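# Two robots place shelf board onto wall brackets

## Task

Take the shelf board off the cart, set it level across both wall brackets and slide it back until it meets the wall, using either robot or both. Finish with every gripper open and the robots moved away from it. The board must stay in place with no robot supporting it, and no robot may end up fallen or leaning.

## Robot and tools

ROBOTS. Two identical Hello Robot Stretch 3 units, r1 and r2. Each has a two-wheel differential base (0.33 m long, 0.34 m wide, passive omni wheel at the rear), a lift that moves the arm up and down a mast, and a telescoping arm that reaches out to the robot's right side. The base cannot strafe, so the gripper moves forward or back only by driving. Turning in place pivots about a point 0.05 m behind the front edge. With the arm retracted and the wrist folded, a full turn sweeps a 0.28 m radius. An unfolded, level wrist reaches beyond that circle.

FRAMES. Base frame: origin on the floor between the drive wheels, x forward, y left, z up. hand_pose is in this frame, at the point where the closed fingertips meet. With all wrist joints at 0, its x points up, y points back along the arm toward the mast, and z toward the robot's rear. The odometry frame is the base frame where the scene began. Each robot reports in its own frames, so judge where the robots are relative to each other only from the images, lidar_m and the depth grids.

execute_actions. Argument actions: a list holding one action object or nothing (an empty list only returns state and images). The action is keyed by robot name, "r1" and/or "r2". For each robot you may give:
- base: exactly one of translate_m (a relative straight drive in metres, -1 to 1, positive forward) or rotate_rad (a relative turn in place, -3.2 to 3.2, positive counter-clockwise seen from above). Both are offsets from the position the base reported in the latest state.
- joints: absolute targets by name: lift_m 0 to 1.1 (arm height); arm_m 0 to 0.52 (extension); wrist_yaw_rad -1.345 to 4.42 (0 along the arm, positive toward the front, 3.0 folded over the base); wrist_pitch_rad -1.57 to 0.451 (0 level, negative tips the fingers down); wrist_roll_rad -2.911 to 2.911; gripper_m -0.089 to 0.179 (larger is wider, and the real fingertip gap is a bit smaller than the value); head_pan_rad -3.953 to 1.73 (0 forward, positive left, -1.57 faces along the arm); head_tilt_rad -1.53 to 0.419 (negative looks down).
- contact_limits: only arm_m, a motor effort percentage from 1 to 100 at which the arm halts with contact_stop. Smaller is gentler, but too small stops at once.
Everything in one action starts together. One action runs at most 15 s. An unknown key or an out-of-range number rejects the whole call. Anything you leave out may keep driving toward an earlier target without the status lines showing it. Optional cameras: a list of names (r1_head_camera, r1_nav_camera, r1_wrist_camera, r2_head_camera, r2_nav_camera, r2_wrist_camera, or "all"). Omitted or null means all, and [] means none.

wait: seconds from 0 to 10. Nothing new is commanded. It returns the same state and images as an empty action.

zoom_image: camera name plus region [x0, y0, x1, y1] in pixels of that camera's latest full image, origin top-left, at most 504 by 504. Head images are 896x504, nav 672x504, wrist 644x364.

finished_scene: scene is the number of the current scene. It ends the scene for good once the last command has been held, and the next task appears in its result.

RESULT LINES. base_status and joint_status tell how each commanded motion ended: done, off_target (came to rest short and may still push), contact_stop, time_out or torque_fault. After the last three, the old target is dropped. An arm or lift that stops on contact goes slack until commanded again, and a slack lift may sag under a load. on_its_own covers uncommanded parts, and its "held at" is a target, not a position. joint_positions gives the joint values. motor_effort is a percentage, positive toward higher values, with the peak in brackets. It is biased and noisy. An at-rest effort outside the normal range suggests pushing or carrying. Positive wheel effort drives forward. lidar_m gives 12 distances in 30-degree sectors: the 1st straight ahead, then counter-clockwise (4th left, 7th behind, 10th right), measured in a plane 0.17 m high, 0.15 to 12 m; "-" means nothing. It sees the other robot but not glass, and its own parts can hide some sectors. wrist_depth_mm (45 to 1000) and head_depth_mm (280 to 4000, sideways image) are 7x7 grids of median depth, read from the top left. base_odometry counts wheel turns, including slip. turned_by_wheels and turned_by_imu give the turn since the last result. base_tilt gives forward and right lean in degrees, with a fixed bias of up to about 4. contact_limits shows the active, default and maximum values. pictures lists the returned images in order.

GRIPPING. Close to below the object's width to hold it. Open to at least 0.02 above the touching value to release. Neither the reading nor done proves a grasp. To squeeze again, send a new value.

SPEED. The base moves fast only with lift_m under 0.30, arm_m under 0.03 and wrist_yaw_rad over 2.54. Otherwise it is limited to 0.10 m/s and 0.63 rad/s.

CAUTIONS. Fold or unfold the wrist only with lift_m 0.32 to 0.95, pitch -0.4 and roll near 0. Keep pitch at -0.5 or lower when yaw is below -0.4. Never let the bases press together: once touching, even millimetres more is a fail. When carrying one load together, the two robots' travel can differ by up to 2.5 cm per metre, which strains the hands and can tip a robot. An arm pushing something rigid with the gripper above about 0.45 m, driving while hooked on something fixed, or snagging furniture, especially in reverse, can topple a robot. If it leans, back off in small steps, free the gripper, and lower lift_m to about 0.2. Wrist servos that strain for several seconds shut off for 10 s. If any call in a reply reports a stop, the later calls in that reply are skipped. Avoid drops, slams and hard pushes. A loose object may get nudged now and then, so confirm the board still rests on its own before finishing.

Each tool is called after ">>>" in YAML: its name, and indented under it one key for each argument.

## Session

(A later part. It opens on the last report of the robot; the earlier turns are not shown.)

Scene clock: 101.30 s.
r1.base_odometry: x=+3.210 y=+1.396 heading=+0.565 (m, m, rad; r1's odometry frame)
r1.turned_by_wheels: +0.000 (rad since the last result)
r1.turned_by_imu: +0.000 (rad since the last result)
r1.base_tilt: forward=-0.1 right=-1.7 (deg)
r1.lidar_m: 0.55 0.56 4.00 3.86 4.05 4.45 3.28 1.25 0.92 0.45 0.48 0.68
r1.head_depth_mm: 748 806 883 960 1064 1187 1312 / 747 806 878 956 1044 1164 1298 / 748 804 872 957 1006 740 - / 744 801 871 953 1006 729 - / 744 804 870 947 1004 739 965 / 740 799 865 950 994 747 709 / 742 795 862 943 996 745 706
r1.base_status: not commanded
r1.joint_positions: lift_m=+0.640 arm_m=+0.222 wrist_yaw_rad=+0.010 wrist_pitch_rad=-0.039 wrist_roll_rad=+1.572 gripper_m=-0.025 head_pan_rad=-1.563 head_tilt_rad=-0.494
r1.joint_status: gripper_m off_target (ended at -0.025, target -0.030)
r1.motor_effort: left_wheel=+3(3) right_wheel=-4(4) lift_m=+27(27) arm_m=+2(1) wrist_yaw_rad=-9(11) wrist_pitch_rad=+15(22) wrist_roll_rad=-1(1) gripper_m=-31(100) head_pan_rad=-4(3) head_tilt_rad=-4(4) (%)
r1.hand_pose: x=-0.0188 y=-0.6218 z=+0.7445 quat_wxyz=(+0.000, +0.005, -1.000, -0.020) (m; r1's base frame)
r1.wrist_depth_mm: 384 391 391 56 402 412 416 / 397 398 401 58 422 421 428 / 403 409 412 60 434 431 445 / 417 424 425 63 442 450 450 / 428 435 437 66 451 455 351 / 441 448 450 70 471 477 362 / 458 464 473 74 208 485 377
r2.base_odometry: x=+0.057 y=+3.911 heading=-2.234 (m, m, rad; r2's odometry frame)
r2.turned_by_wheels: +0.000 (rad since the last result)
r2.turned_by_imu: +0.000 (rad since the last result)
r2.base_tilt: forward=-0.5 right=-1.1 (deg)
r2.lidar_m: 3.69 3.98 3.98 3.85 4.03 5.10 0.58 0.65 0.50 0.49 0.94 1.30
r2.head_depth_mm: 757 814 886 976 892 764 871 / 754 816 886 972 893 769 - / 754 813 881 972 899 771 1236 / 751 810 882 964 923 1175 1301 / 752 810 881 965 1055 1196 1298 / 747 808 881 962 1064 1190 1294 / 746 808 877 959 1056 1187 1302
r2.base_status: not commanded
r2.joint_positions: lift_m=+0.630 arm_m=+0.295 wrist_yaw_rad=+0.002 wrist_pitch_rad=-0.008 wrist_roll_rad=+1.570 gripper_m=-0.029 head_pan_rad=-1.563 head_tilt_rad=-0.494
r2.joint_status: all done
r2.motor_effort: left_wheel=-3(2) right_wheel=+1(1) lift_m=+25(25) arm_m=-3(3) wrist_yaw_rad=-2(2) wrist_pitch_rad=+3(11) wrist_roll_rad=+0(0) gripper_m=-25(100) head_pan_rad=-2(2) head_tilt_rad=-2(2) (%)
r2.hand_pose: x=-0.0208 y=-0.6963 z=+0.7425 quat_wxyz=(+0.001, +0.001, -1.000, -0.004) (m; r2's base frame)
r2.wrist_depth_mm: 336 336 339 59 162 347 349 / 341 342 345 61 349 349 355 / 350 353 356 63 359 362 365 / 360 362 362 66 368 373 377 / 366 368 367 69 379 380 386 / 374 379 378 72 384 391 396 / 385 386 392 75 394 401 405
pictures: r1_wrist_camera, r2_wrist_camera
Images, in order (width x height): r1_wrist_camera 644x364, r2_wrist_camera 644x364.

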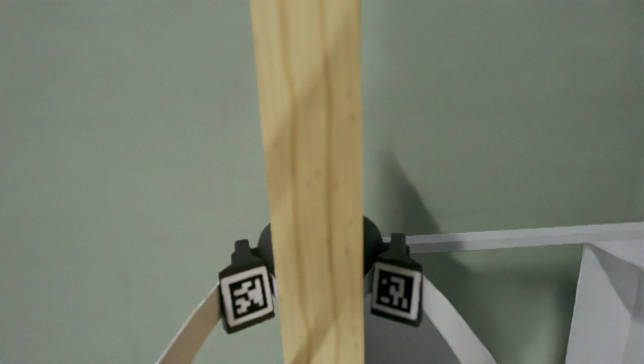

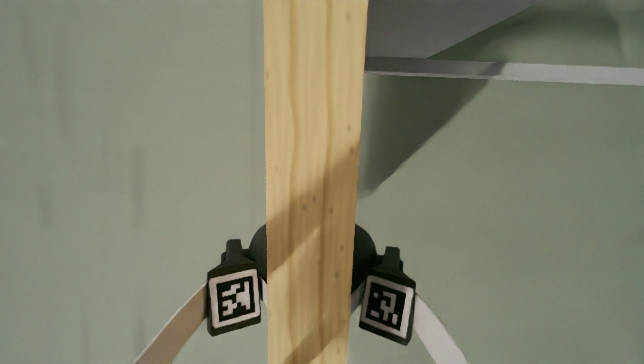

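>>> execute_actions:
  actions:
    - {"r1":{"joints":{"lift_m":0.9,"head_pan_rad":-0.9,"head_tilt_rad":-0.3}},"r2":{"joints":{"lift_m":0.89,"head_pan_rad":-0.7,"head_tilt_rad":-0.3}}}
  cameras: ["r1_nav_camera","r2_nav_camera","r2_head_camera"]

>>> execute_actions:
  actions:
    - {"r1":{"joints":{"arm_m":0.16}},"r2":{"joints":{"arm_m":0.16}}}
  cameras: ["r1_nav_camera"]

Scene clock: 104.80 s.
r1.base_odometry: x=+3.210 y=+1.396 heading=+0.564 (m, m, rad; r1's odometry frame)
r1.turned_by_wheels: +0.000 (rad since the last result)
r1.turned_by_imu: +0.001 (rad since the last result)
r1.base_tilt: forward=-0.2 right=-1.7 (deg)
r1.lidar_m: 0.55 0.56 3.98 3.85 4.04 4.46 3.28 1.25 0.92 0.45 0.47 0.68
r1.head_depth_mm: 788 821 854 895 715 952 798 / 838 868 909 953 749 951 799 / 890 930 971 1025 810 978 796 / 948 994 1044 1089 1138 978 799 / 1015 1062 1124 1164 1252 1334 793 / 1092 1153 1224 1263 1358 1480 1525 / 1184 1251 1342 666 678 1662 1623
r1.base_status: not commanded
r1.joint_positions: lift_m=+0.900 arm_m=+0.222 wrist_yaw_rad=+0.007 wrist_pitch_rad=-0.094 wrist_roll_rad=+1.572 gripper_m=-0.011 head_pan_rad=-0.907 head_tilt_rad=-0.310
r1.joint_status: all done
r1.on_its_own: gripper_m is held at -0.013, not at your -0.030, by its stall guard, which is not easing now; wrist_pitch_rad is at rest, and its effort (+36) is outside its rest range (-20 to +32)
r1.motor_effort: left_wheel=+1(2) right_wheel=-2(4) lift_m=+39(40) arm_m=+2(2) wrist_yaw_rad=-7(10) wrist_pitch_rad=+36(37) wrist_roll_rad=-1(1) gripper_m=-28(31) head_pan_rad=+4(45) head_tilt_rad=+6(27) (%)
r1.hand_pose: x=-0.0195 y=-0.6195 z=+0.9898 quat_wxyz=(+0.000, +0.004, -0.999, -0.048) (m; r1's base frame)
r1.wrist_depth_mm: 369 385 389 57 419 431 448 / 383 394 403 59 430 442 457 / 391 399 416 62 437 453 471 / 402 415 425 64 453 472 484 / 412 429 439 67 469 481 362 / 426 440 449 71 - 501 371 / 439 448 471 75 503 514 384
r2.base_odometry: x=+0.057 y=+3.911 heading=-2.234 (m, m, rad; r2's odometry frame)
r2.turned_by_wheels: +0.000 (rad since the last result)
r2.turned_by_imu: +0.001 (rad since the last result)
r2.base_tilt: forward=-0.4 right=-1.0 (deg)
r2.lidar_m: 3.66 3.96 4.00 3.82 4.03 5.12 0.58 0.65 0.50 0.49 0.94 1.30
r2.head_depth_mm: 883 922 960 1001 1048 1099 1152 / 958 1008 1050 1105 1159 1222 1291 / 1061 1110 1166 1226 1298 1379 1450 / 1173 1236 1311 1379 1478 1573 1569 / 1308 1397 1482 1587 1709 1833 1603 / 1496 1607 1728 1858 2031 2015 1610 / 1730 1869 2045 2238 2495 2094 1605
r2.base_status: not commanded
r2.joint_positions: lift_m=+0.890 arm_m=+0.295 wrist_yaw_rad=+0.000 wrist_pitch_rad=-0.083 wrist_roll_rad=+1.570 gripper_m=-0.026 head_pan_rad=-0.707 head_tilt_rad=-0.310
r2.joint_status: all done
r2.on_its_own: wrist_pitch_rad is at rest, and its effort (+41) is outside its rest range (-20 to +32)
r2.motor_effort: left_wheel=-3(3) right_wheel=+2(3) lift_m=+36(31) arm_m=-3(3) wrist_yaw_rad=+0(1) wrist_pitch_rad=+41(42) wrist_roll_rad=+0(0) gripper_m=-26(26) head_pan_rad=+3(34) head_tilt_rad=+4(15) (%)
r2.hand_pose: x=-0.0215 y=-0.6936 z=+0.9830 quat_wxyz=(+0.001, +0.000, -0.999, -0.042) (m; r2's base frame)
r2.wrist_depth_mm: 321 326 334 60 355 368 368 / 326 332 343 62 363 375 286 / 334 342 349 64 371 380 395 / 338 349 359 67 382 395 409 / 347 358 363 70 390 406 416 / 356 366 368 73 404 416 428 / 362 372 389 76 415 424 438
pictures: r1_nav_camera (sideways: a quarter turn counterclockwise sets it upright), r2_head_camera (sideways: a quarter turn clockwise sets it upright), r2_nav_camera (sideways: a quarter turn counterclockwise sets it upright)
Images, in order (width x height): r1_nav_camera 672x504, r2_head_camera 896x504, r2_nav_camera 672x504.

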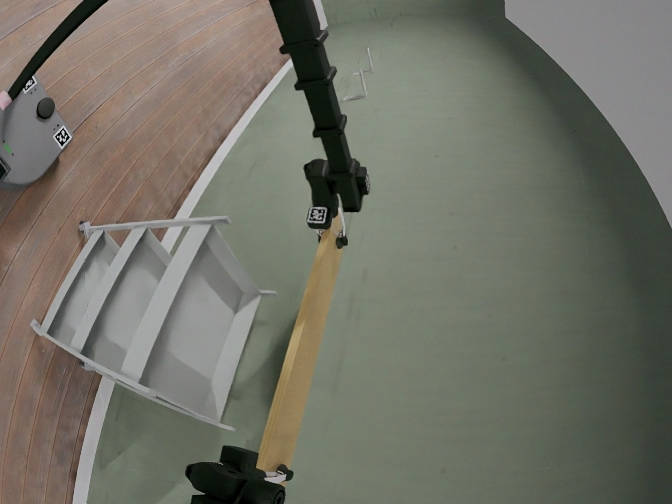

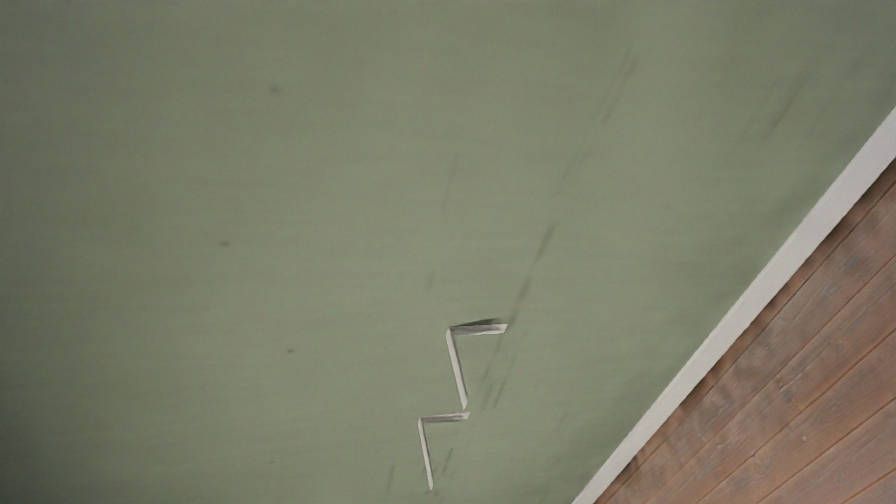

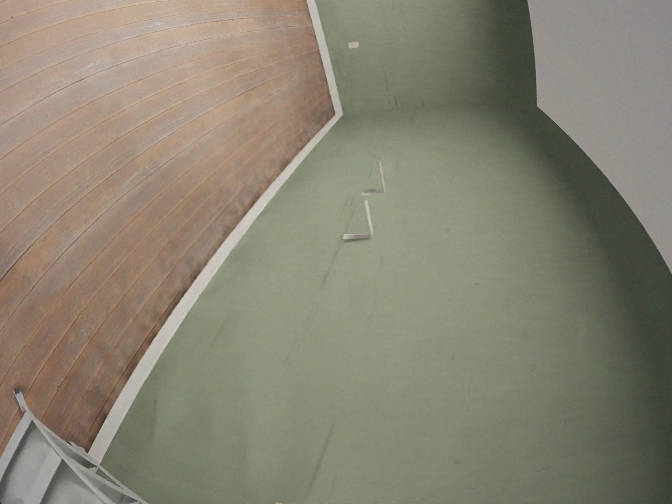

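Scene clock: 107.03 s.
r1.base_odometry: x=+3.210 y=+1.396 heading=+0.564 (m, m, rad; r1's odometry frame)
r1.turned_by_wheels: +0.000 (rad since the last result)
r1.turned_by_imu: +0.000 (rad since the last result)
r1.base_tilt: forward=-0.2 right=-1.7 (deg)
r1.lidar_m: 0.55 0.56 4.00 3.87 4.02 4.49 3.29 1.24 0.92 0.45 0.48 0.68
r1.head_depth_mm: 790 822 855 894 908 566 800 / 837 874 911 951 948 909 799 / 891 931 971 1021 724 960 796 / 945 992 1040 1102 711 967 798 / 1012 1064 1122 1193 756 1332 794 / 1093 1153 1222 1297 800 1484 1526 / 1183 1259 1341 1426 753 1641 1605
r1.base_status: not commanded
r1.joint_positions: lift_m=+0.900 arm_m=+0.160 wrist_yaw_rad=+0.004 wrist_pitch_rad=-0.094 wrist_roll_rad=+1.572 gripper_m=-0.011 head_pan_rad=-0.907 head_tilt_rad=-0.310
r1.joint_status: all done
r1.on_its_own: gripper_m is held at -0.013, not at your -0.030, by its stall guard, which is not easing now; wrist_pitch_rad is at rest, and its effort (+36) is outside its rest range (-20 to +32)
r1.motor_effort: left_wheel=+0(2) right_wheel=+1(3) lift_m=+39(39) arm_m=-2(0) wrist_yaw_rad=-3(7) wrist_pitch_rad=+36(36) wrist_roll_rad=-1(1) gripper_m=-29(29) head_pan_rad=+4(4) head_tilt_rad=+6(7) (%)
r1.hand_pose: x=-0.0203 y=-0.5581 z=+0.9898 quat_wxyz=(+0.000, +0.002, -0.999, -0.048) (m; r1's base frame)
r1.wrist_depth_mm: 427 439 450 66 475 494 508 / 439 450 467 68 483 497 520 / 448 460 473 69 498 520 532 / 460 473 486 71 520 547 562 / 469 483 507 73 535 431 421 / 488 499 512 75 - 449 374 / 496 511 539 78 569 465 379
r2.base_odometry: x=+0.057 y=+3.911 heading=-2.234 (m, m, rad; r2's odometry frame)
r2.turned_by_wheels: +0.000 (rad since the last result)
r2.turned_by_imu: +0.001 (rad since the last result)
r2.base_tilt: forward=-0.4 right=-1.1 (deg)
r2.lidar_m: 3.68 3.99 3.99 3.86 4.01 5.08 0.58 0.65 0.50 0.48 0.94 1.30
r2.head_depth_mm: 884 923 958 1002 1052 1097 1152 / 964 1008 1051 1107 1161 1224 1289 / 1059 1112 1167 1228 1300 1376 1455 / 1176 1242 1312 1381 1480 1584 1560 / 1315 1397 1481 1585 1713 1840 1601 / 1502 1606 1729 1859 2039 2009 1607 / 1739 1883 2049 2238 2474 2093 1611
r2.base_status: not commanded
r2.joint_positions: lift_m=+0.890 arm_m=+0.160 wrist_yaw_rad=+0.008 wrist_pitch_rad=-0.086 wrist_roll_rad=+1.571 gripper_m=-0.023 head_pan_rad=-0.707 head_tilt_rad=-0.310
r2.joint_status: all done
r2.on_its_own: gripper_m is held at -0.024, not at your -0.030, by its stall guard, which is not easing now; wrist_pitch_rad is at rest, and its effort (+42) is outside its rest range (-20 to +32)
r2.motor_effort: left_wheel=-1(4) right_wheel=+0(3) lift_m=+35(35) arm_m=-3(4) wrist_yaw_rad=-7(7) wrist_pitch_rad=+42(43) wrist_roll_rad=+0(1) gripper_m=-25(26) head_pan_rad=+3(4) head_tilt_rad=+2(2) (%)
r2.hand_pose: x=-0.0194 y=-0.5585 z=+0.9822 quat_wxyz=(+0.000, +0.004, -0.999, -0.043) (m; r2's base frame)
r2.wrist_depth_mm: 438 447 458 68 486 485 358 / 446 455 470 70 500 412 374 / 454 465 478 72 508 525 538 / 466 476 493 73 516 539 566 / 483 484 500 75 540 551 567 / 490 502 511 76 555 568 584 / 497 516 533 79 573 590 610
pictures: r1_nav_camera (sideways: a quarter turn counterclockwise sets it upright)
Images, in order (width x height): r1_nav_camera 672x504.

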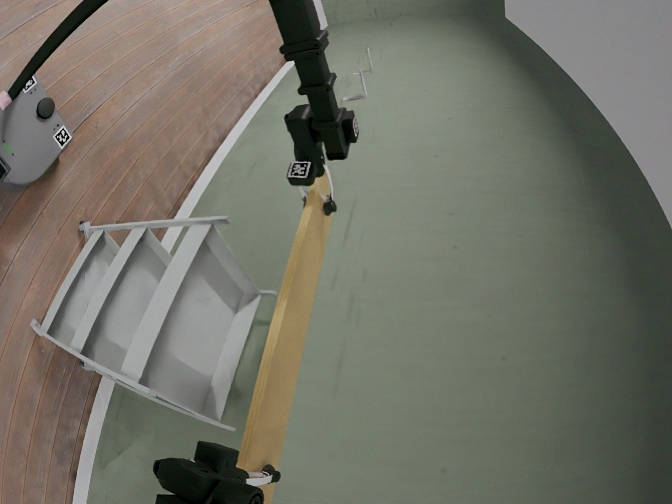

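>>> execute_actions:
  actions:
    - {"r1":{"base":{"translate_m":0.7}},"r2":{"base":{"translate_m":0.7}}}
  cameras: []

>>> execute_actions:
  actions:
    - {"r1":{"base":{"translate_m":0.7}},"r2":{"base":{"translate_m":0.7}}}
  cameras: ["r1_nav_camera","r2_nav_camera"]

Scene clock: 116.87 s.
r1.base_odometry: x=+3.802 y=+1.771 heading=+0.564 (m, m, rad; r1's odometry frame)
r1.turned_by_wheels: +0.000 (rad since the last result)
r1.turned_by_imu: +0.001 (rad since the last result)
r1.base_tilt: forward=-0.2 right=-1.7 (deg)
r1.lidar_m: 0.55 0.55 3.95 3.87 4.03 5.17 3.35 0.66 0.51 0.83 0.95 1.31
r1.head_depth_mm: 806 831 866 905 925 568 1044 / 852 882 923 965 963 1046 1117 / 899 935 987 1033 725 1147 1213 / 961 1007 1056 1116 712 1244 1329 / 1034 1078 1139 1213 804 1368 1441 / 1106 1170 1232 1323 796 1501 1553 / 1195 1269 1351 1438 748 1682 1609
r1.base_status: done
r1.joint_positions: lift_m=+0.900 arm_m=+0.160 wrist_yaw_rad=+0.001 wrist_pitch_rad=-0.094 wrist_roll_rad=+1.572 gripper_m=-0.011 head_pan_rad=-0.907 head_tilt_rad=-0.310
r1.joint_status: not commanded
r1.on_its_own: gripper_m is held at -0.013, not at your -0.030, by its stall guard, which is not easing now; wrist_pitch_rad is at rest, and its effort (+36) is outside its rest range (-20 to +32)
r1.motor_effort: left_wheel=-3(5) right_wheel=+2(6) lift_m=+39(39) arm_m=-3(2) wrist_yaw_rad=-1(3) wrist_pitch_rad=+36(36) wrist_roll_rad=-1(1) gripper_m=-29(29) head_pan_rad=+4(4) head_tilt_rad=+6(7) (%)
r1.hand_pose: x=-0.0211 y=-0.5581 z=+0.9898 quat_wxyz=(+0.000, +0.000, -0.999, -0.048) (m; r1's base frame)
r1.wrist_depth_mm: 440 449 464 66 490 502 519 / 451 458 471 68 499 519 534 / 458 477 484 69 516 535 562 / 475 489 501 71 536 555 567 / 486 495 506 73 543 564 588 / 495 508 519 75 - 584 600 / 511 528 550 78 580 598 631
r2.base_odometry: x=-0.374 y=+3.359 heading=-2.234 (m, m, rad; r2's odometry frame)
r2.turned_by_wheels: +0.000 (rad since the last result)
r2.turned_by_imu: +0.004 (rad since the last result)
r2.base_tilt: forward=-0.4 right=-1.0 (deg)
r2.lidar_m: 3.11 3.23 3.98 3.84 4.03 5.55 0.58 0.94 0.94 0.91 0.95 1.31
r2.head_depth_mm: 896 934 975 1011 1065 1112 1168 / 977 1022 1065 1119 1165 1238 1304 / 1076 1124 1177 1246 1323 1396 1447 / 1191 1251 1335 1403 1498 1612 1581 / 1332 1411 1505 1620 1728 1837 1596 / 1520 1631 1753 1887 2061 2039 1606 / 1755 1925 2088 2283 2511 2075 1597
r2.base_status: done
r2.joint_positions: lift_m=+0.890 arm_m=+0.160 wrist_yaw_rad=+0.009 wrist_pitch_rad=-0.086 wrist_roll_rad=+1.571 gripper_m=-0.022 head_pan_rad=-0.707 head_tilt_rad=-0.310
r2.joint_status: not commanded
r2.on_its_own: gripper_m is held at -0.024, not at your -0.030, by its stall guard, which is not easing now; wrist_pitch_rad is at rest, and its effort (+42) is outside its rest range (-20 to +32)
r2.motor_effort: left_wheel=-1(5) right_wheel=-1(4) lift_m=+35(35) arm_m=-3(3) wrist_yaw_rad=-7(8) wrist_pitch_rad=+42(42) wrist_roll_rad=+0(0) gripper_m=-26(25) head_pan_rad=+3(3) head_tilt_rad=+2(4) (%)
r2.hand_pose: x=-0.0191 y=-0.5585 z=+0.9822 quat_wxyz=(+0.000, +0.004, -0.999, -0.043) (m; r2's base frame)
r2.wrist_depth_mm: 440 453 468 68 493 504 528 / 453 463 477 69 504 520 542 / 467 475 486 71 522 536 555 / 475 492 500 73 534 548 565 / 479 497 513 74 553 561 584 / 500 513 521 76 569 581 604 / 514 521 545 78 583 596 629
pictures: none
No camera images: the call's "cameras" was empty. Leave "cameras" out to get every camera's image.

Scene clock: 124.83 s.
r1.base_odometry: x=+4.393 y=+2.145 heading=+0.564 (m, m, rad; r1's odometry frame)
r1.turned_by_wheels: +0.000 (rad since the last result)
r1.turned_by_imu: +0.001 (rad since the last result)
r1.base_tilt: forward=-0.1 right=-1.6 (deg)
r1.lidar_m: 0.54 0.55 3.97 3.84 4.02 5.64 3.32 1.01 0.95 0.92 0.96 1.32
r1.head_depth_mm: 812 838 875 915 936 568 1051 / 861 896 935 979 978 1062 1135 / 908 952 1000 1039 724 1164 1225 / 974 1024 1072 1121 711 1272 1337 / 1042 1094 1153 1217 806 1382 1471 / 1118 1189 1244 1336 800 1517 1566 / 1217 1291 1361 1451 749 1700 1608
r1.base_status: done
r1.joint_positions: lift_m=+0.900 arm_m=+0.160 wrist_yaw_rad=-0.001 wrist_pitch_rad=-0.095 wrist_roll_rad=+1.572 gripper_m=-0.011 head_pan_rad=-0.907 head_tilt_rad=-0.310
r1.joint_status: not commanded
r1.on_its_own: gripper_m is held at -0.013, not at your -0.030, by its stall guard, which is not easing now; wrist_pitch_rad is at rest, and its effort (+36) is outside its rest range (-20 to +32)
r1.motor_effort: left_wheel=-4(5) right_wheel=+3(7) lift_m=+39(39) arm_m=-3(1) wrist_yaw_rad=+1(1) wrist_pitch_rad=+36(36) wrist_roll_rad=-1(0) gripper_m=-29(29) head_pan_rad=+5(4) head_tilt_rad=+7(6) (%)
r1.hand_pose: x=-0.0217 y=-0.5580 z=+0.9897 quat_wxyz=(+0.000, -0.001, -0.999, -0.048) (m; r1's base frame)
r1.wrist_depth_mm: 448 458 474 66 503 518 537 / 465 473 486 68 507 536 545 / 473 481 491 69 530 547 567 / 483 495 516 71 544 562 584 / 495 508 523 73 562 586 604 / 508 517 534 75 - 594 624 / 514 532 559 78 595 617 634
r2.base_odometry: x=-0.805 y=+2.808 heading=-2.234 (m, m, rad; r2's odometry frame)
r2.turned_by_wheels: +0.000 (rad since the last result)
r2.turned_by_imu: +0.004 (rad since the last result)
r2.base_tilt: forward=-0.4 right=-1.1 (deg)
r2.lidar_m: 2.41 2.52 3.53 3.83 3.99 5.61 0.58 1.29 0.95 0.92 0.96 1.33
r2.head_depth_mm: 908 950 983 1027 1072 1129 1185 / 989 1033 1082 1129 1192 1252 1321 / 1090 1142 1198 1269 1335 1409 1473 / 1204 1271 1343 1428 1504 1620 1597 / 1357 1427 1537 1625 1759 1859 1599 / 1541 1652 1769 1918 2098 2051 1601 / 1785 1942 2128 2333 2508 2073 1602
r2.base_status: done
r2.joint_positions: lift_m=+0.890 arm_m=+0.160 wrist_yaw_rad=+0.011 wrist_pitch_rad=-0.086 wrist_roll_rad=+1.571 gripper_m=-0.023 head_pan_rad=-0.707 head_tilt_rad=-0.310
r2.joint_status: not commanded
r2.on_its_own: gripper_m is held at -0.024, not at your -0.030, by its stall guard, which is not easing now; wrist_pitch_rad is at rest, and its effort (+43) is outside its rest range (-20 to +32)
r2.motor_effort: left_wheel=+0(6) right_wheel=-2(4) lift_m=+35(35) arm_m=-3(3) wrist_yaw_rad=-10(10) wrist_pitch_rad=+43(42) wrist_roll_rad=+0(0) gripper_m=-26(26) head_pan_rad=+3(4) head_tilt_rad=+4(3) (%)
r2.hand_pose: x=-0.0186 y=-0.5585 z=+0.9822 quat_wxyz=(+0.000, +0.005, -0.999, -0.043) (m; r2's base frame)
r2.wrist_depth_mm: 454 465 476 68 499 518 535 / 462 476 489 69 518 530 547 / 478 484 496 71 524 546 566 / 486 496 512 72 547 560 572 / 495 506 527 74 559 578 592 / 515 534 531 76 577 592 612 / 524 532 558 78 595 609 629
pictures: r1_nav_camera (sideways: a quarter turn counterclockwise sets it upright), r2_nav_camera (sideways: a quarter turn counterclockwise sets it upright)
Images, in order (width x height): r1_nav_camera 672x504, r2_nav_camera 672x504.

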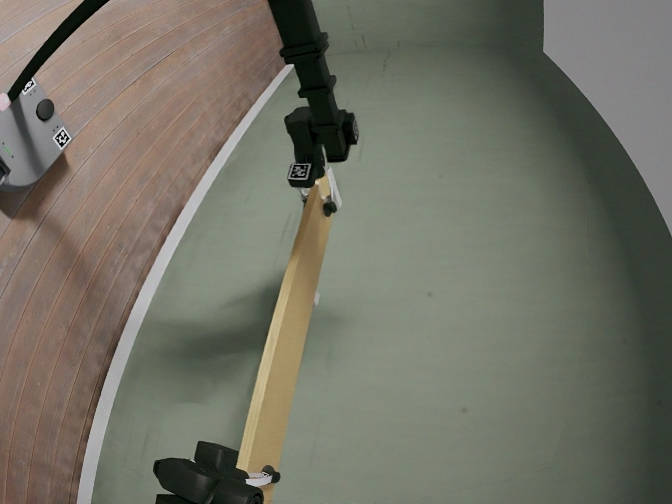

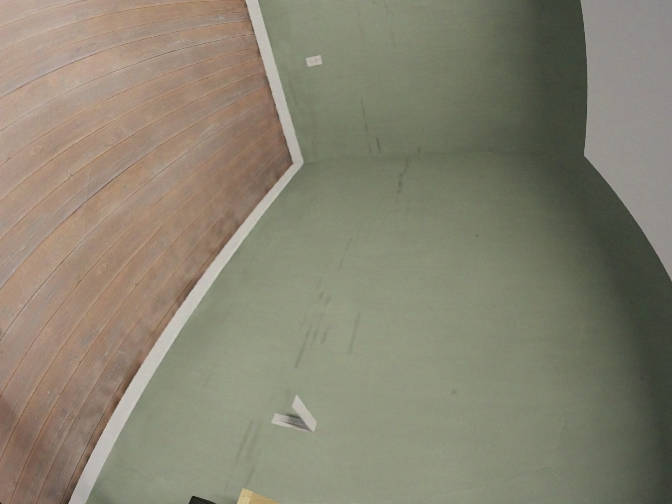

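>>> execute_actions:
  actions:
    - {"r1":{"base":{"translate_m":0.27},"joints":{"head_pan_rad":-1.2,"head_tilt_rad":-0.6}},"r2":{"base":{"translate_m":0.27},"joints":{"head_pan_rad":-1.9,"head_tilt_rad":-0.6}}}
  cameras: ["r1_nav_camera","r2_nav_camera","r1_wrist_camera","r2_wrist_camera"]

Scene clock: 128.77 s.
r1.base_odometry: x=+4.622 y=+2.289 heading=+0.564 (m, m, rad; r1's odometry frame)
r1.turned_by_wheels: +0.000 (rad since the last result)
r1.turned_by_imu: +0.000 (rad since the last result)
r1.base_tilt: forward=-0.2 right=-1.7 (deg)
r1.lidar_m: 0.54 0.55 3.95 3.82 3.99 5.55 3.34 1.26 0.95 0.92 0.96 1.33
r1.head_depth_mm: 747 816 890 565 - 1272 1294 / 768 834 915 593 1137 1290 1301 / 792 866 949 594 1189 1350 1292 / 822 898 975 620 1252 1416 1293 / 846 926 1006 655 1306 1435 1286 / 874 966 1034 1208 1381 1493 1290 / 906 1000 1059 1253 1461 1509 1286
r1.base_status: done
r1.joint_positions: lift_m=+0.900 arm_m=+0.160 wrist_yaw_rad=-0.002 wrist_pitch_rad=-0.095 wrist_roll_rad=+1.572 gripper_m=-0.011 head_pan_rad=-1.193 head_tilt_rad=-0.592
r1.joint_status: all done
r1.on_its_own: gripper_m is held at -0.013, not at your -0.030, by its stall guard, which is not easing now; wrist_pitch_rad is at rest, and its effort (+36) is outside its rest range (-20 to +32)
r1.motor_effort: left_wheel=-4(4) right_wheel=+3(6) lift_m=+39(39) arm_m=-2(2) wrist_yaw_rad=+1(2) wrist_pitch_rad=+36(36) wrist_roll_rad=-1(1) gripper_m=-29(29) head_pan_rad=-3(31) head_tilt_rad=-5(30) (%)
r1.hand_pose: x=-0.0218 y=-0.5580 z=+0.9897 quat_wxyz=(+0.000, -0.001, -0.999, -0.048) (m; r1's base frame)
r1.wrist_depth_mm: 451 459 475 66 508 529 539 / 466 474 489 68 518 537 554 / 476 488 505 70 535 554 570 / 483 498 515 71 546 571 588 / 500 513 523 73 566 579 611 / 517 521 539 75 - 612 622 / 528 549 558 77 603 617 649
r2.base_odometry: x=-0.972 y=+2.595 heading=-2.234 (m, m, rad; r2's odometry frame)
r2.turned_by_wheels: +0.000 (rad since the last result)
r2.turned_by_imu: +0.002 (rad since the last result)
r2.base_tilt: forward=-0.4 right=-1.0 (deg)
r2.lidar_m: 2.15 2.24 3.13 3.81 4.00 5.56 0.58 1.30 0.96 0.93 0.97 1.34
r2.head_depth_mm: 916 1016 1088 1292 1503 1591 - / 884 974 1051 1234 1388 - - / 854 938 1026 680 - - 1272 / 823 904 995 651 - 1449 1282 / 798 870 959 666 - 1419 1289 / 770 842 925 643 - 1361 1284 / 748 812 887 634 1055 1251 1282
r2.base_status: done
r2.joint_positions: lift_m=+0.890 arm_m=+0.160 wrist_yaw_rad=+0.011 wrist_pitch_rad=-0.086 wrist_roll_rad=+1.571 gripper_m=-0.023 head_pan_rad=-1.893 head_tilt_rad=-0.592
r2.joint_status: all done
r2.on_its_own: gripper_m is held at -0.024, not at your -0.030, by its stall guard, which is not easing now; wrist_pitch_rad is at rest, and its effort (+42) is outside its rest range (-20 to +32)
r2.motor_effort: left_wheel=+1(7) right_wheel=-2(4) lift_m=+35(35) arm_m=-3(3) wrist_yaw_rad=-10(9) wrist_pitch_rad=+42(42) wrist_roll_rad=+0(0) gripper_m=-26(25) head_pan_rad=-2(34) head_tilt_rad=-2(16) (%)
r2.hand_pose: x=-0.0185 y=-0.5585 z=+0.9822 quat_wxyz=(+0.000, +0.006, -0.999, -0.043) (m; r2's base frame)
r2.wrist_depth_mm: 454 473 482 67 498 517 540 / 466 474 490 69 519 534 549 / 473 489 504 71 534 546 570 / 488 498 518 72 551 563 589 / 500 511 529 74 564 583 596 / 514 528 534 76 590 599 620 / 525 538 563 78 597 621 643
pictures: r1_nav_camera (sideways: a quarter turn counterclockwise sets it upright), r1_wrist_camera, r2_nav_camera (sideways: a quarter turn counterclockwise sets it upright), r2_wrist_camera
Images, in order (width x height): r1_nav_camera 672x504, r1_wrist_camera 644x364, r2_nav_camera 672x504, r2_wrist_camera 644x364.

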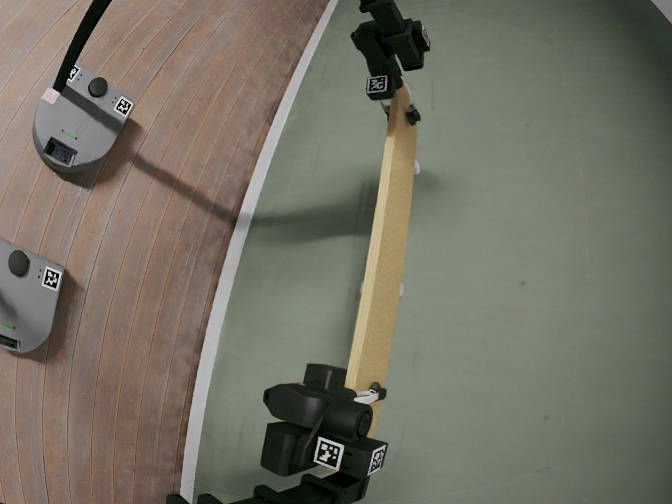

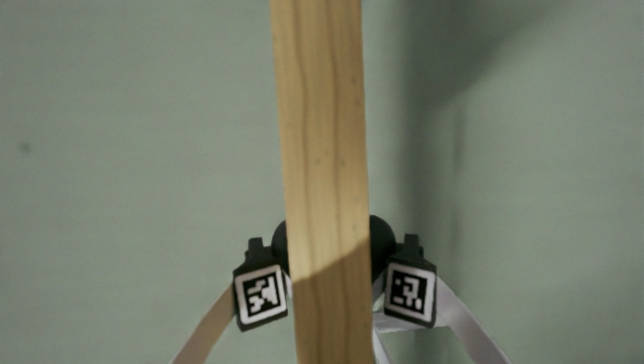

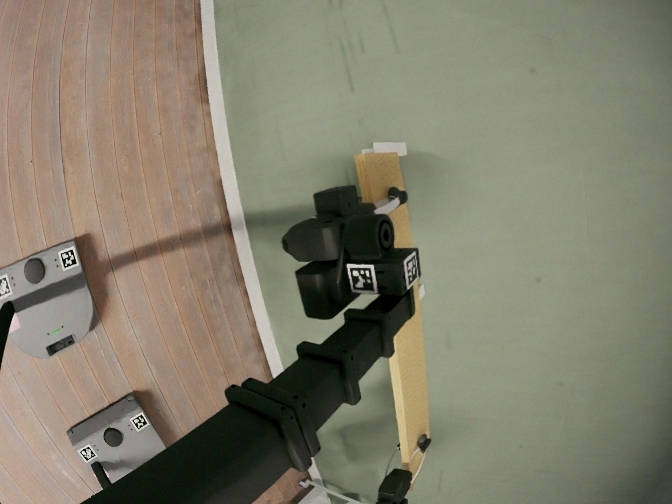

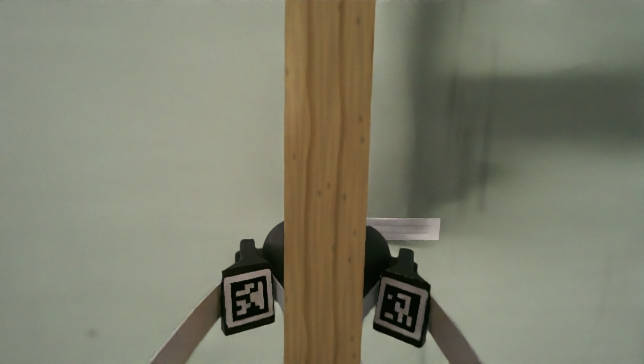

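>>> execute_actions:
  actions:
    - {"r1":{"base":{"translate_m":0.15}},"r2":{"base":{"translate_m":0.15}}}
  cameras: ["r1_nav_camera","r2_nav_camera","r1_wrist_camera","r2_wrist_camera"]

Scene clock: 131.80 s.
r1.base_odometry: x=+4.748 y=+2.369 heading=+0.564 (m, m, rad; r1's odometry frame)
r1.turned_by_wheels: +0.000 (rad since the last result)
r1.turned_by_imu: +0.000 (rad since the last result)
r1.base_tilt: forward=-0.1 right=-1.6 (deg)
r1.lidar_m: 0.54 0.55 3.78 3.83 4.01 5.52 1.80 1.29 0.95 0.92 0.97 1.33
r1.head_depth_mm: 748 815 887 566 - 1282 1304 / 772 835 918 593 1138 1289 1294 / 796 867 956 591 1190 1370 1297 / 824 894 973 622 1245 1416 1284 / 847 929 1001 654 1311 1455 1294 / 878 964 1031 1210 1383 1485 1284 / 909 1001 1063 1264 1453 1514 1289
r1.base_status: done
r1.joint_positions: lift_m=+0.900 arm_m=+0.160 wrist_yaw_rad=-0.002 wrist_pitch_rad=-0.095 wrist_roll_rad=+1.572 gripper_m=-0.011 head_pan_rad=-1.193 head_tilt_rad=-0.592
r1.joint_status: not commanded
r1.on_its_own: gripper_m is held at -0.013, not at your -0.030, by its stall guard, which is not easing now; wrist_pitch_rad is at rest, and its effort (+36) is outside its rest range (-20 to +32)
r1.motor_effort: left_wheel=-4(5) right_wheel=+4(9) lift_m=+39(39) arm_m=-1(2) wrist_yaw_rad=+2(1) wrist_pitch_rad=+36(36) wrist_roll_rad=-1(1) gripper_m=-29(29) head_pan_rad=-4(3) head_tilt_rad=-4(5) (%)
r1.hand_pose: x=-0.0219 y=-0.5580 z=+0.9896 quat_wxyz=(+0.000, -0.001, -0.999, -0.048) (m; r1's base frame)
r1.wrist_depth_mm: 456 464 481 66 507 525 540 / 466 484 496 68 523 542 557 / 472 487 501 70 535 554 575 / 488 503 511 71 548 575 591 / 499 509 530 73 570 585 615 / 507 530 539 75 - 600 629 / 524 547 568 78 600 620 640
r2.base_odometry: x=-1.064 y=+2.477 heading=-2.234 (m, m, rad; r2's odometry frame)
r2.turned_by_wheels: +0.000 (rad since the last result)
r2.turned_by_imu: +0.001 (rad since the last result)
r2.base_tilt: forward=-0.4 right=-1.0 (deg)
r2.lidar_m: 2.00 2.08 2.89 3.82 3.99 5.56 0.58 1.30 0.96 0.93 0.97 1.34
r2.head_depth_mm: 917 1018 1098 1294 1505 1592 - / 885 978 1054 1233 1386 - - / 852 938 1027 682 - - 1282 / 828 907 998 651 - 1447 1282 / 798 873 962 667 - 1408 1276 / 771 839 921 640 - 1363 1284 / 749 813 890 634 1060 1258 1284
r2.base_status: done
r2.joint_positions: lift_m=+0.890 arm_m=+0.160 wrist_yaw_rad=+0.012 wrist_pitch_rad=-0.086 wrist_roll_rad=+1.571 gripper_m=-0.023 head_pan_rad=-1.893 head_tilt_rad=-0.592
r2.joint_status: not commanded
r2.on_its_own: gripper_m is held at -0.024, not at your -0.030, by its stall guard, which is not easing now; wrist_pitch_rad is at rest, and its effort (+42) is outside its rest range (-20 to +32)
r2.motor_effort: left_wheel=+0(7) right_wheel=-2(3) lift_m=+35(35) arm_m=-3(3) wrist_yaw_rad=-10(10) wrist_pitch_rad=+42(42) wrist_roll_rad=-1(0) gripper_m=-25(25) head_pan_rad=-2(2) head_tilt_rad=-3(3) (%)
r2.hand_pose: x=-0.0184 y=-0.5585 z=+0.9822 quat_wxyz=(+0.000, +0.006, -0.999, -0.043) (m; r2's base frame)
r2.wrist_depth_mm: 459 471 481 67 505 526 538 / 472 481 490 69 525 537 556 / 478 492 510 71 537 549 572 / 489 501 516 72 553 564 577 / 507 517 529 74 572 584 602 / 517 532 538 76 583 595 619 / 528 543 558 78 609 614 642
pictures: r1_nav_camera (sideways: a quarter turn counterclockwise sets it upright), r1_wrist_camera, r2_nav_camera (sideways: a quarter turn counterclockwise sets it upright), r2_wrist_camera
Images, in order (width x height): r1_nav_camera 672x504, r1_wrist_camera 644x364, r2_nav_camera 672x504, r2_wrist_camera 644x364.

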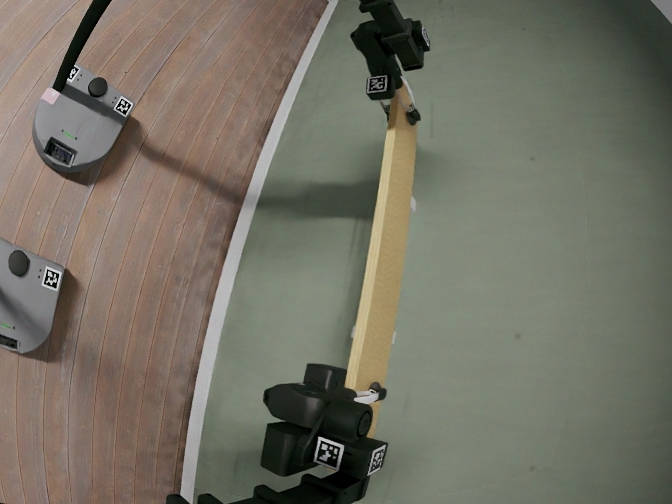

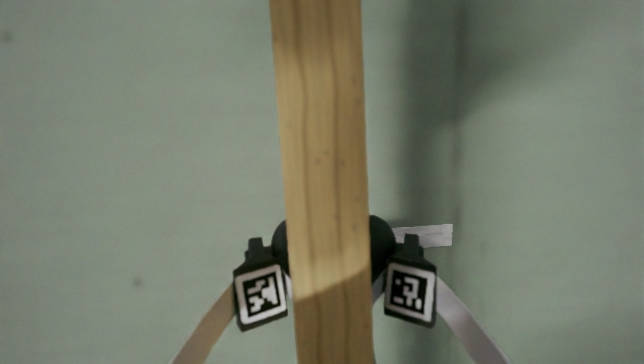

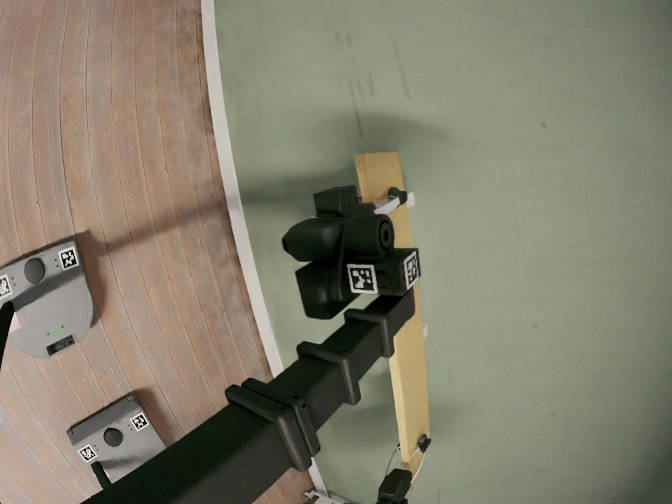

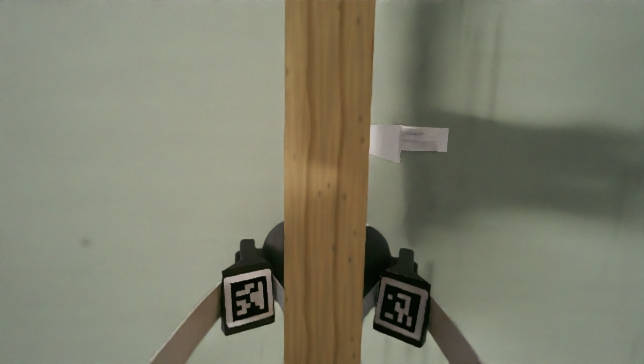

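>>> execute_actions:
  actions:
    - {"r1":{"base":{"translate_m":-0.055}},"r2":{"base":{"translate_m":-0.055}}}
  cameras: []

>>> execute_actions:
  actions:
    - {"r1":{"joints":{"lift_m":0.8,"arm_m":0.4}},"r2":{"joints":{"lift_m":0.79,"arm_m":0.4}}}
  cameras: ["r1_nav_camera","r1_wrist_camera","r2_wrist_camera"]

Scene clock: 134.43 s.
r1.base_odometry: x=+4.702 y=+2.340 heading=+0.563 (m, m, rad; r1's odometry frame)
r1.turned_by_wheels: +0.000 (rad since the last result)
r1.turned_by_imu: +0.001 (rad since the last result)
r1.base_tilt: forward=-0.2 right=-1.6 (deg)
r1.lidar_m: 0.54 0.55 3.87 3.83 4.00 5.53 1.76 1.29 0.95 0.92 0.96 1.33
r1.head_depth_mm: 748 813 885 565 - 1273 1303 / 773 836 919 594 1130 1288 1292 / 797 864 948 591 1189 1359 1292 / 822 898 972 619 1249 1406 1285 / 849 931 1005 650 1309 1451 1284 / 874 963 1037 1201 1384 1496 1293 / 904 1002 1067 1267 1454 1520 1290
r1.base_status: done
r1.joint_positions: lift_m=+0.900 arm_m=+0.160 wrist_yaw_rad=-0.002 wrist_pitch_rad=-0.095 wrist_roll_rad=+1.572 gripper_m=-0.011 head_pan_rad=-1.193 head_tilt_rad=-0.592
r1.joint_status: not commanded
r1.on_its_own: gripper_m is held at -0.013, not at your -0.030, by its stall guard, which is not easing now; wrist_pitch_rad is at rest, and its effort (+36) is outside its rest range (-20 to +32)
r1.motor_effort: left_wheel=-3(8) right_wheel=+3(6) lift_m=+39(39) arm_m=-1(2) wrist_yaw_rad=+2(2) wrist_pitch_rad=+36(36) wrist_roll_rad=-1(1) gripper_m=-29(29) head_pan_rad=-4(3) head_tilt_rad=-4(5) (%)
r1.hand_pose: x=-0.0219 y=-0.5580 z=+0.9896 quat_wxyz=(+0.000, -0.001, -0.999, -0.048) (m; r1's base frame)
r1.wrist_depth_mm: 455 465 481 66 511 527 538 / 469 481 492 68 520 541 562 / 476 489 501 70 542 546 576 / 487 496 519 71 554 570 590 / 500 516 527 74 574 593 613 / 512 531 536 75 - 607 637 / 539 541 563 78 599 620 636
r2.base_odometry: x=-1.030 y=+2.520 heading=-2.234 (m, m, rad; r2's odometry frame)
r2.turned_by_wheels: +0.000 (rad since the last result)
r2.turned_by_imu: +0.001 (rad since the last result)
r2.base_tilt: forward=-0.5 right=-1.1 (deg)
r2.lidar_m: 2.06 2.14 2.98 3.83 4.02 5.58 0.58 1.30 0.96 0.93 0.97 1.35
r2.head_depth_mm: 919 1018 1095 1298 1510 1590 - / 886 978 1055 1229 1390 - - / 852 937 1018 682 - - 1278 / 825 903 1001 651 - 1445 1286 / 797 872 964 666 - 1417 1289 / 769 840 924 639 - 1363 1290 / 748 811 892 635 1062 1256 1283
r2.base_status: done
r2.joint_positions: lift_m=+0.890 arm_m=+0.160 wrist_yaw_rad=+0.012 wrist_pitch_rad=-0.086 wrist_roll_rad=+1.571 gripper_m=-0.022 head_pan_rad=-1.893 head_tilt_rad=-0.592
r2.joint_status: not commanded
r2.on_its_own: gripper_m is held at -0.024, not at your -0.030, by its stall guard, which is not easing now; wrist_pitch_rad is at rest, and its effort (+42) is outside its rest range (-20 to +32)
r2.motor_effort: left_wheel=+0(6) right_wheel=-1(6) lift_m=+35(35) arm_m=-3(3) wrist_yaw_rad=-10(9) wrist_pitch_rad=+42(42) wrist_roll_rad=+0(1) gripper_m=-26(25) head_pan_rad=-2(2) head_tilt_rad=-3(3) (%)
r2.hand_pose: x=-0.0184 y=-0.5585 z=+0.9822 quat_wxyz=(+0.000, +0.006, -0.999, -0.043) (m; r2's base frame)
r2.wrist_depth_mm: 456 472 480 68 510 520 538 / 469 481 490 69 521 537 559 / 478 485 503 71 540 549 567 / 488 505 512 72 549 570 582 / 503 519 528 74 567 593 603 / 515 529 530 76 587 597 621 / 530 539 561 78 596 623 647
pictures: none
No camera images: the call's "cameras" was empty. Leave "cameras" out to get every camera's image.

Scene clock: 137.57 s.
r1.base_odometry: x=+4.702 y=+2.340 heading=+0.564 (m, m, rad; r1's odometry frame)
r1.turned_by_wheels: +0.000 (rad since the last result)
r1.turned_by_imu: -0.017 (rad since the last result)
r1.base_tilt: forward=-0.1 right=-1.8 (deg)
r1.lidar_m: 0.44 0.54 3.79 3.82 3.99 5.45 3.58 1.31 0.96 0.93 0.96 0.43
r1.head_depth_mm: 751 813 886 787 1113 1232 1300 / 770 842 909 1019 1141 1294 1299 / 794 864 930 1058 1195 1354 1292 / 815 895 957 1095 1241 1419 1287 / 843 923 988 1146 1300 1444 1290 / 869 955 1021 1191 1357 1486 1285 / 897 988 1036 1247 1444 1516 1284
r1.base_status: not commanded
r1.joint_positions: lift_m=+0.800 arm_m=+0.398 wrist_yaw_rad=+0.003 wrist_pitch_rad=-0.058 wrist_roll_rad=+1.570 gripper_m=-0.011 head_pan_rad=-1.193 head_tilt_rad=-0.594
r1.joint_status: all done
r1.on_its_own: gripper_m is held at -0.013, not at your -0.030, by its stall guard, which is not easing now; arm_m is at rest, and its effort (+15) is outside its rest range (-14 to +14)
r1.motor_effort: left_wheel=+0(16) right_wheel=+0(17) lift_m=+29(34) arm_m=+15(13) wrist_yaw_rad=-3(31) wrist_pitch_rad=+22(36) wrist_roll_rad=+0(4) gripper_m=-25(29) head_pan_rad=-4(4) head_tilt_rad=-3(4) (%)
r1.hand_pose: x=-0.0205 y=-0.7977 z=+0.8995 quat_wxyz=(+0.001, +0.002, -1.000, -0.029) (m; r1's base frame)
r1.wrist_depth_mm: 253 258 261 74 272 278 284 / 259 264 268 75 279 285 289 / 266 270 275 75 285 293 297 / 272 276 282 76 294 298 305 / 280 285 289 77 304 309 314 / 285 291 294 77 311 318 322 / 292 299 305 78 319 327 329
r2.base_odometry: x=-1.030 y=+2.520 heading=-2.234 (m, m, rad; r2's odometry frame)
r2.turned_by_wheels: +0.000 (rad since the last result)
r2.turned_by_imu: +0.008 (rad since the last result)
r2.base_tilt: forward=-2.2 right=-3.9 (deg)
r2.lidar_m: 2.06 2.15 2.99 3.11 2.99 0.59 0.57 1.30 0.97 0.94 0.99 1.37
r2.head_depth_mm: 980 1081 1130 1349 1520 1545 1281 / 944 1029 1093 1278 1446 1542 - / 911 994 1062 1219 1380 1526 - / 880 963 1038 1170 1287 1461 1311 / 848 928 1002 927 1269 1414 1315 / 827 892 972 - 1215 1343 1320 / 800 865 938 914 1155 1273 1336
r2.base_status: not commanded
r2.joint_positions: lift_m=+0.790 arm_m=+0.398 wrist_yaw_rad=+0.023 wrist_pitch_rad=-0.161 wrist_roll_rad=+1.557 gripper_m=-0.019 head_pan_rad=-1.895 head_tilt_rad=-0.600
r2.joint_status: all done
r2.on_its_own: base_tilt is 3.3 degrees off its reading at the scene's start (forward=-0.5 right=-1.1); gripper_m is held at -0.020, not at your -0.030, by its stall guard, which is not easing now; arm_m is at rest, and its effort (+16) is outside its rest range (-14 to +14); wrist_yaw_rad is at rest, and its effort (-19) is outside its rest range (-12 to +12); wrist_pitch_rad is at rest, and its effort (+80) is outside its rest range (-20 to +32)
r2.motor_effort: left_wheel=-2(75) right_wheel=+0(24) lift_m=+29(35) arm_m=+16(23) wrist_yaw_rad=-19(25) wrist_pitch_rad=+80(80) wrist_roll_rad=+5(6) gripper_m=-27(28) head_pan_rad=-2(2) head_tilt_rad=+0(3) (%)
r2.hand_pose: x=-0.0157 y=-0.7922 z=+0.8635 quat_wxyz=(+0.008, +0.012, -0.997, -0.081) (m; r2's base frame)
r2.wrist_depth_mm: 284 291 301 62 325 336 350 / 291 301 313 63 333 347 360 / 299 307 319 64 345 357 372 / 305 318 331 65 352 373 384 / 315 326 335 66 368 381 401 / 324 335 344 67 380 397 416 / 336 346 362 68 391 412 432
pictures: r1_nav_camera (sideways: a quarter turn counterclockwise sets it upright), r1_wrist_camera, r2_wrist_camera
Images, in order (width x height): r1_nav_camera 672x504, r1_wrist_camera 644x364, r2_wrist_camera 644x364.

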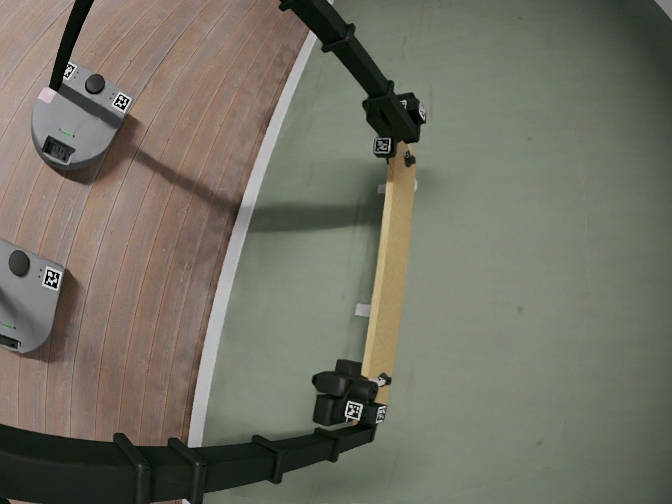

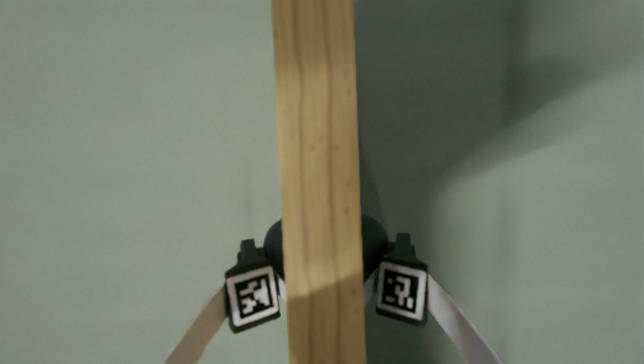

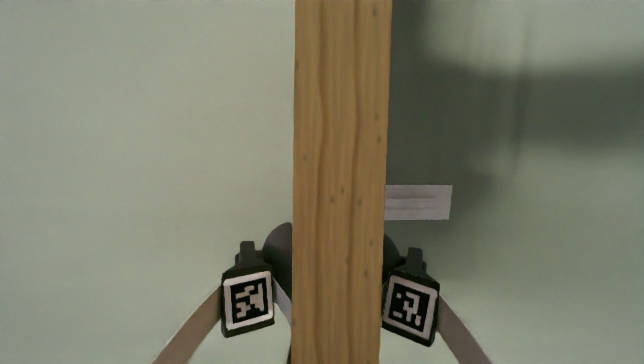

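>>> execute_actions:
  actions:
    - {"r1":{"joints":{"lift_m":0.9,"arm_m":0.3}},"r2":{"joints":{"lift_m":0.89,"arm_m":0.3}}}
  cameras: ["r1_nav_camera","r2_nav_camera","r1_wrist_camera","r2_wrist_camera"]

Scene clock: 140.43 s.
r1.base_odometry: x=+4.702 y=+2.340 heading=+0.564 (m, m, rad; r1's odometry frame)
r1.turned_by_wheels: +0.000 (rad since the last result)
r1.turned_by_imu: +0.001 (rad since the last result)
r1.base_tilt: forward=-0.1 right=-1.7 (deg)
r1.lidar_m: 0.54 0.55 3.78 3.83 3.98 5.46 3.58 1.32 0.96 0.92 0.96 1.31
r1.head_depth_mm: 748 815 865 627 1103 1229 1300 / 768 835 893 1015 1136 1299 1297 / 795 864 910 1058 1180 1349 1288 / 818 893 942 1092 1246 1415 1289 / 842 923 851 1146 1295 1452 1292 / 869 953 1012 1201 1356 1477 1290 / 896 987 914 1246 1432 1515 1286
r1.base_status: not commanded
r1.joint_positions: lift_m=+0.900 arm_m=+0.300 wrist_yaw_rad=-0.003 wrist_pitch_rad=-0.091 wrist_roll_rad=+1.566 gripper_m=-0.008 head_pan_rad=-1.193 head_tilt_rad=-0.594
r1.joint_status: all done
r1.on_its_own: gripper_m is held at -0.009, not at your -0.030, by its stall guard, which is not easing now; wrist_pitch_rad is at rest, and its effort (+35) is outside its rest range (-20 to +32)
r1.motor_effort: left_wheel=-1(5) right_wheel=+0(5) lift_m=+38(42) arm_m=-3(13) wrist_yaw_rad=+3(7) wrist_pitch_rad=+35(49) wrist_roll_rad=+1(2) gripper_m=-30(34) head_pan_rad=-4(4) head_tilt_rad=-4(4) (%)
r1.hand_pose: x=-0.0221 y=-0.6983 z=+0.9908 quat_wxyz=(+0.003, -0.001, -0.999, -0.046) (m; r1's base frame)
r1.wrist_depth_mm: 336 344 354 69 376 387 398 / 342 353 360 70 383 391 404 / 349 356 368 72 387 407 417 / 359 370 379 73 398 414 430 / 364 376 382 74 413 428 436 / 374 384 393 76 - 434 448 / 383 392 408 78 429 447 463
r2.base_odometry: x=-1.030 y=+2.520 heading=-2.234 (m, m, rad; r2's odometry frame)
r2.turned_by_wheels: +0.000 (rad since the last result)
r2.turned_by_imu: -0.027 (rad since the last result)
r2.base_tilt: forward=-0.4 right=-1.1 (deg)
r2.lidar_m: 2.06 2.14 2.92 3.83 3.98 5.46 0.58 1.33 0.97 0.93 0.97 1.32
r2.head_depth_mm: 932 1034 1098 1325 1550 1601 - / 894 998 1037 1263 1437 - - / 863 950 899 1185 - - 1282 / 829 913 965 1098 1313 1440 1275 / 800 877 951 - 1227 1401 1275 / 772 843 916 - 1178 1335 1274 / 749 816 883 - 1114 1257 1276
r2.base_status: not commanded
r2.joint_positions: lift_m=+0.890 arm_m=+0.300 wrist_yaw_rad=+0.007 wrist_pitch_rad=-0.086 wrist_roll_rad=+1.568 gripper_m=-0.019 head_pan_rad=-1.895 head_tilt_rad=-0.600
r2.joint_status: all done
r2.on_its_own: gripper_m is held at -0.020, not at your -0.030, by its stall guard, which is not easing now; wrist_pitch_rad is at rest, and its effort (+43) is outside its rest range (-20 to +32)
r2.motor_effort: left_wheel=+2(17) right_wheel=-2(12) lift_m=+35(47) arm_m=-3(16) wrist_yaw_rad=-5(21) wrist_pitch_rad=+43(92) wrist_roll_rad=+1(5) gripper_m=-27(34) head_pan_rad=-1(1) head_tilt_rad=+0(1) (%)
r2.hand_pose: x=-0.0197 y=-0.6985 z=+0.9822 quat_wxyz=(+0.002, +0.003, -0.999, -0.043) (m; r2's base frame)
r2.wrist_depth_mm: 338 346 356 62 381 390 402 / 344 353 362 63 384 402 409 / 350 359 369 64 394 404 423 / 360 368 381 65 397 419 433 / 364 379 390 66 290 426 445 / 374 384 392 67 251 438 453 / 382 394 413 69 432 453 464
pictures: r1_nav_camera (sideways: a quarter turn counterclockwise sets it upright), r1_wrist_camera, r2_nav_camera (sideways: a quarter turn counterclockwise sets it upright), r2_wrist_camera
Images, in order (width x height): r1_nav_camera 672x504, r1_wrist_camera 644x364, r2_nav_camera 672x504, r2_wrist_camera 644x364.

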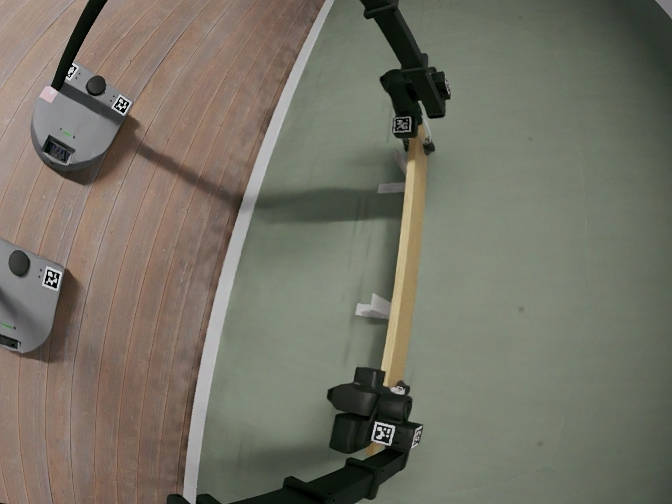

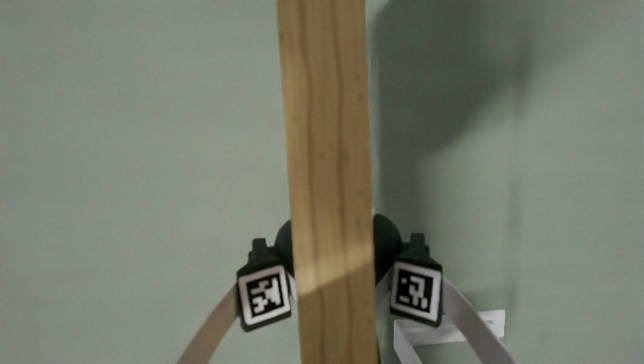

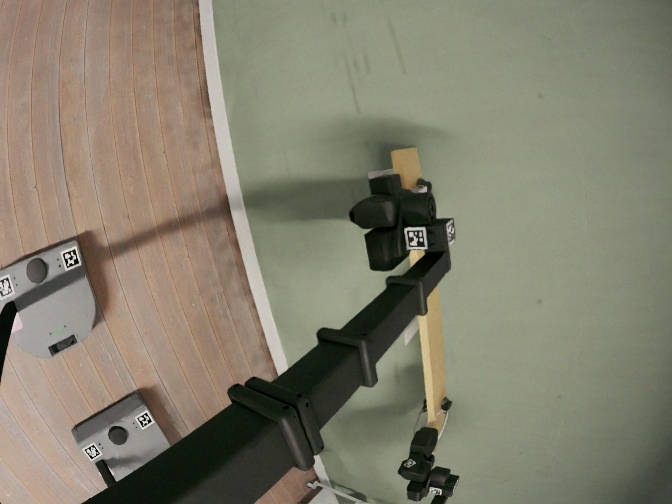

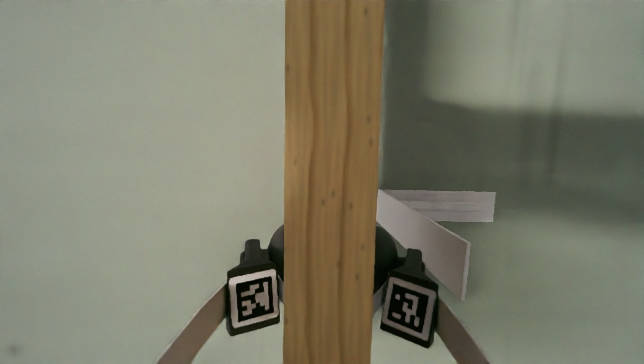

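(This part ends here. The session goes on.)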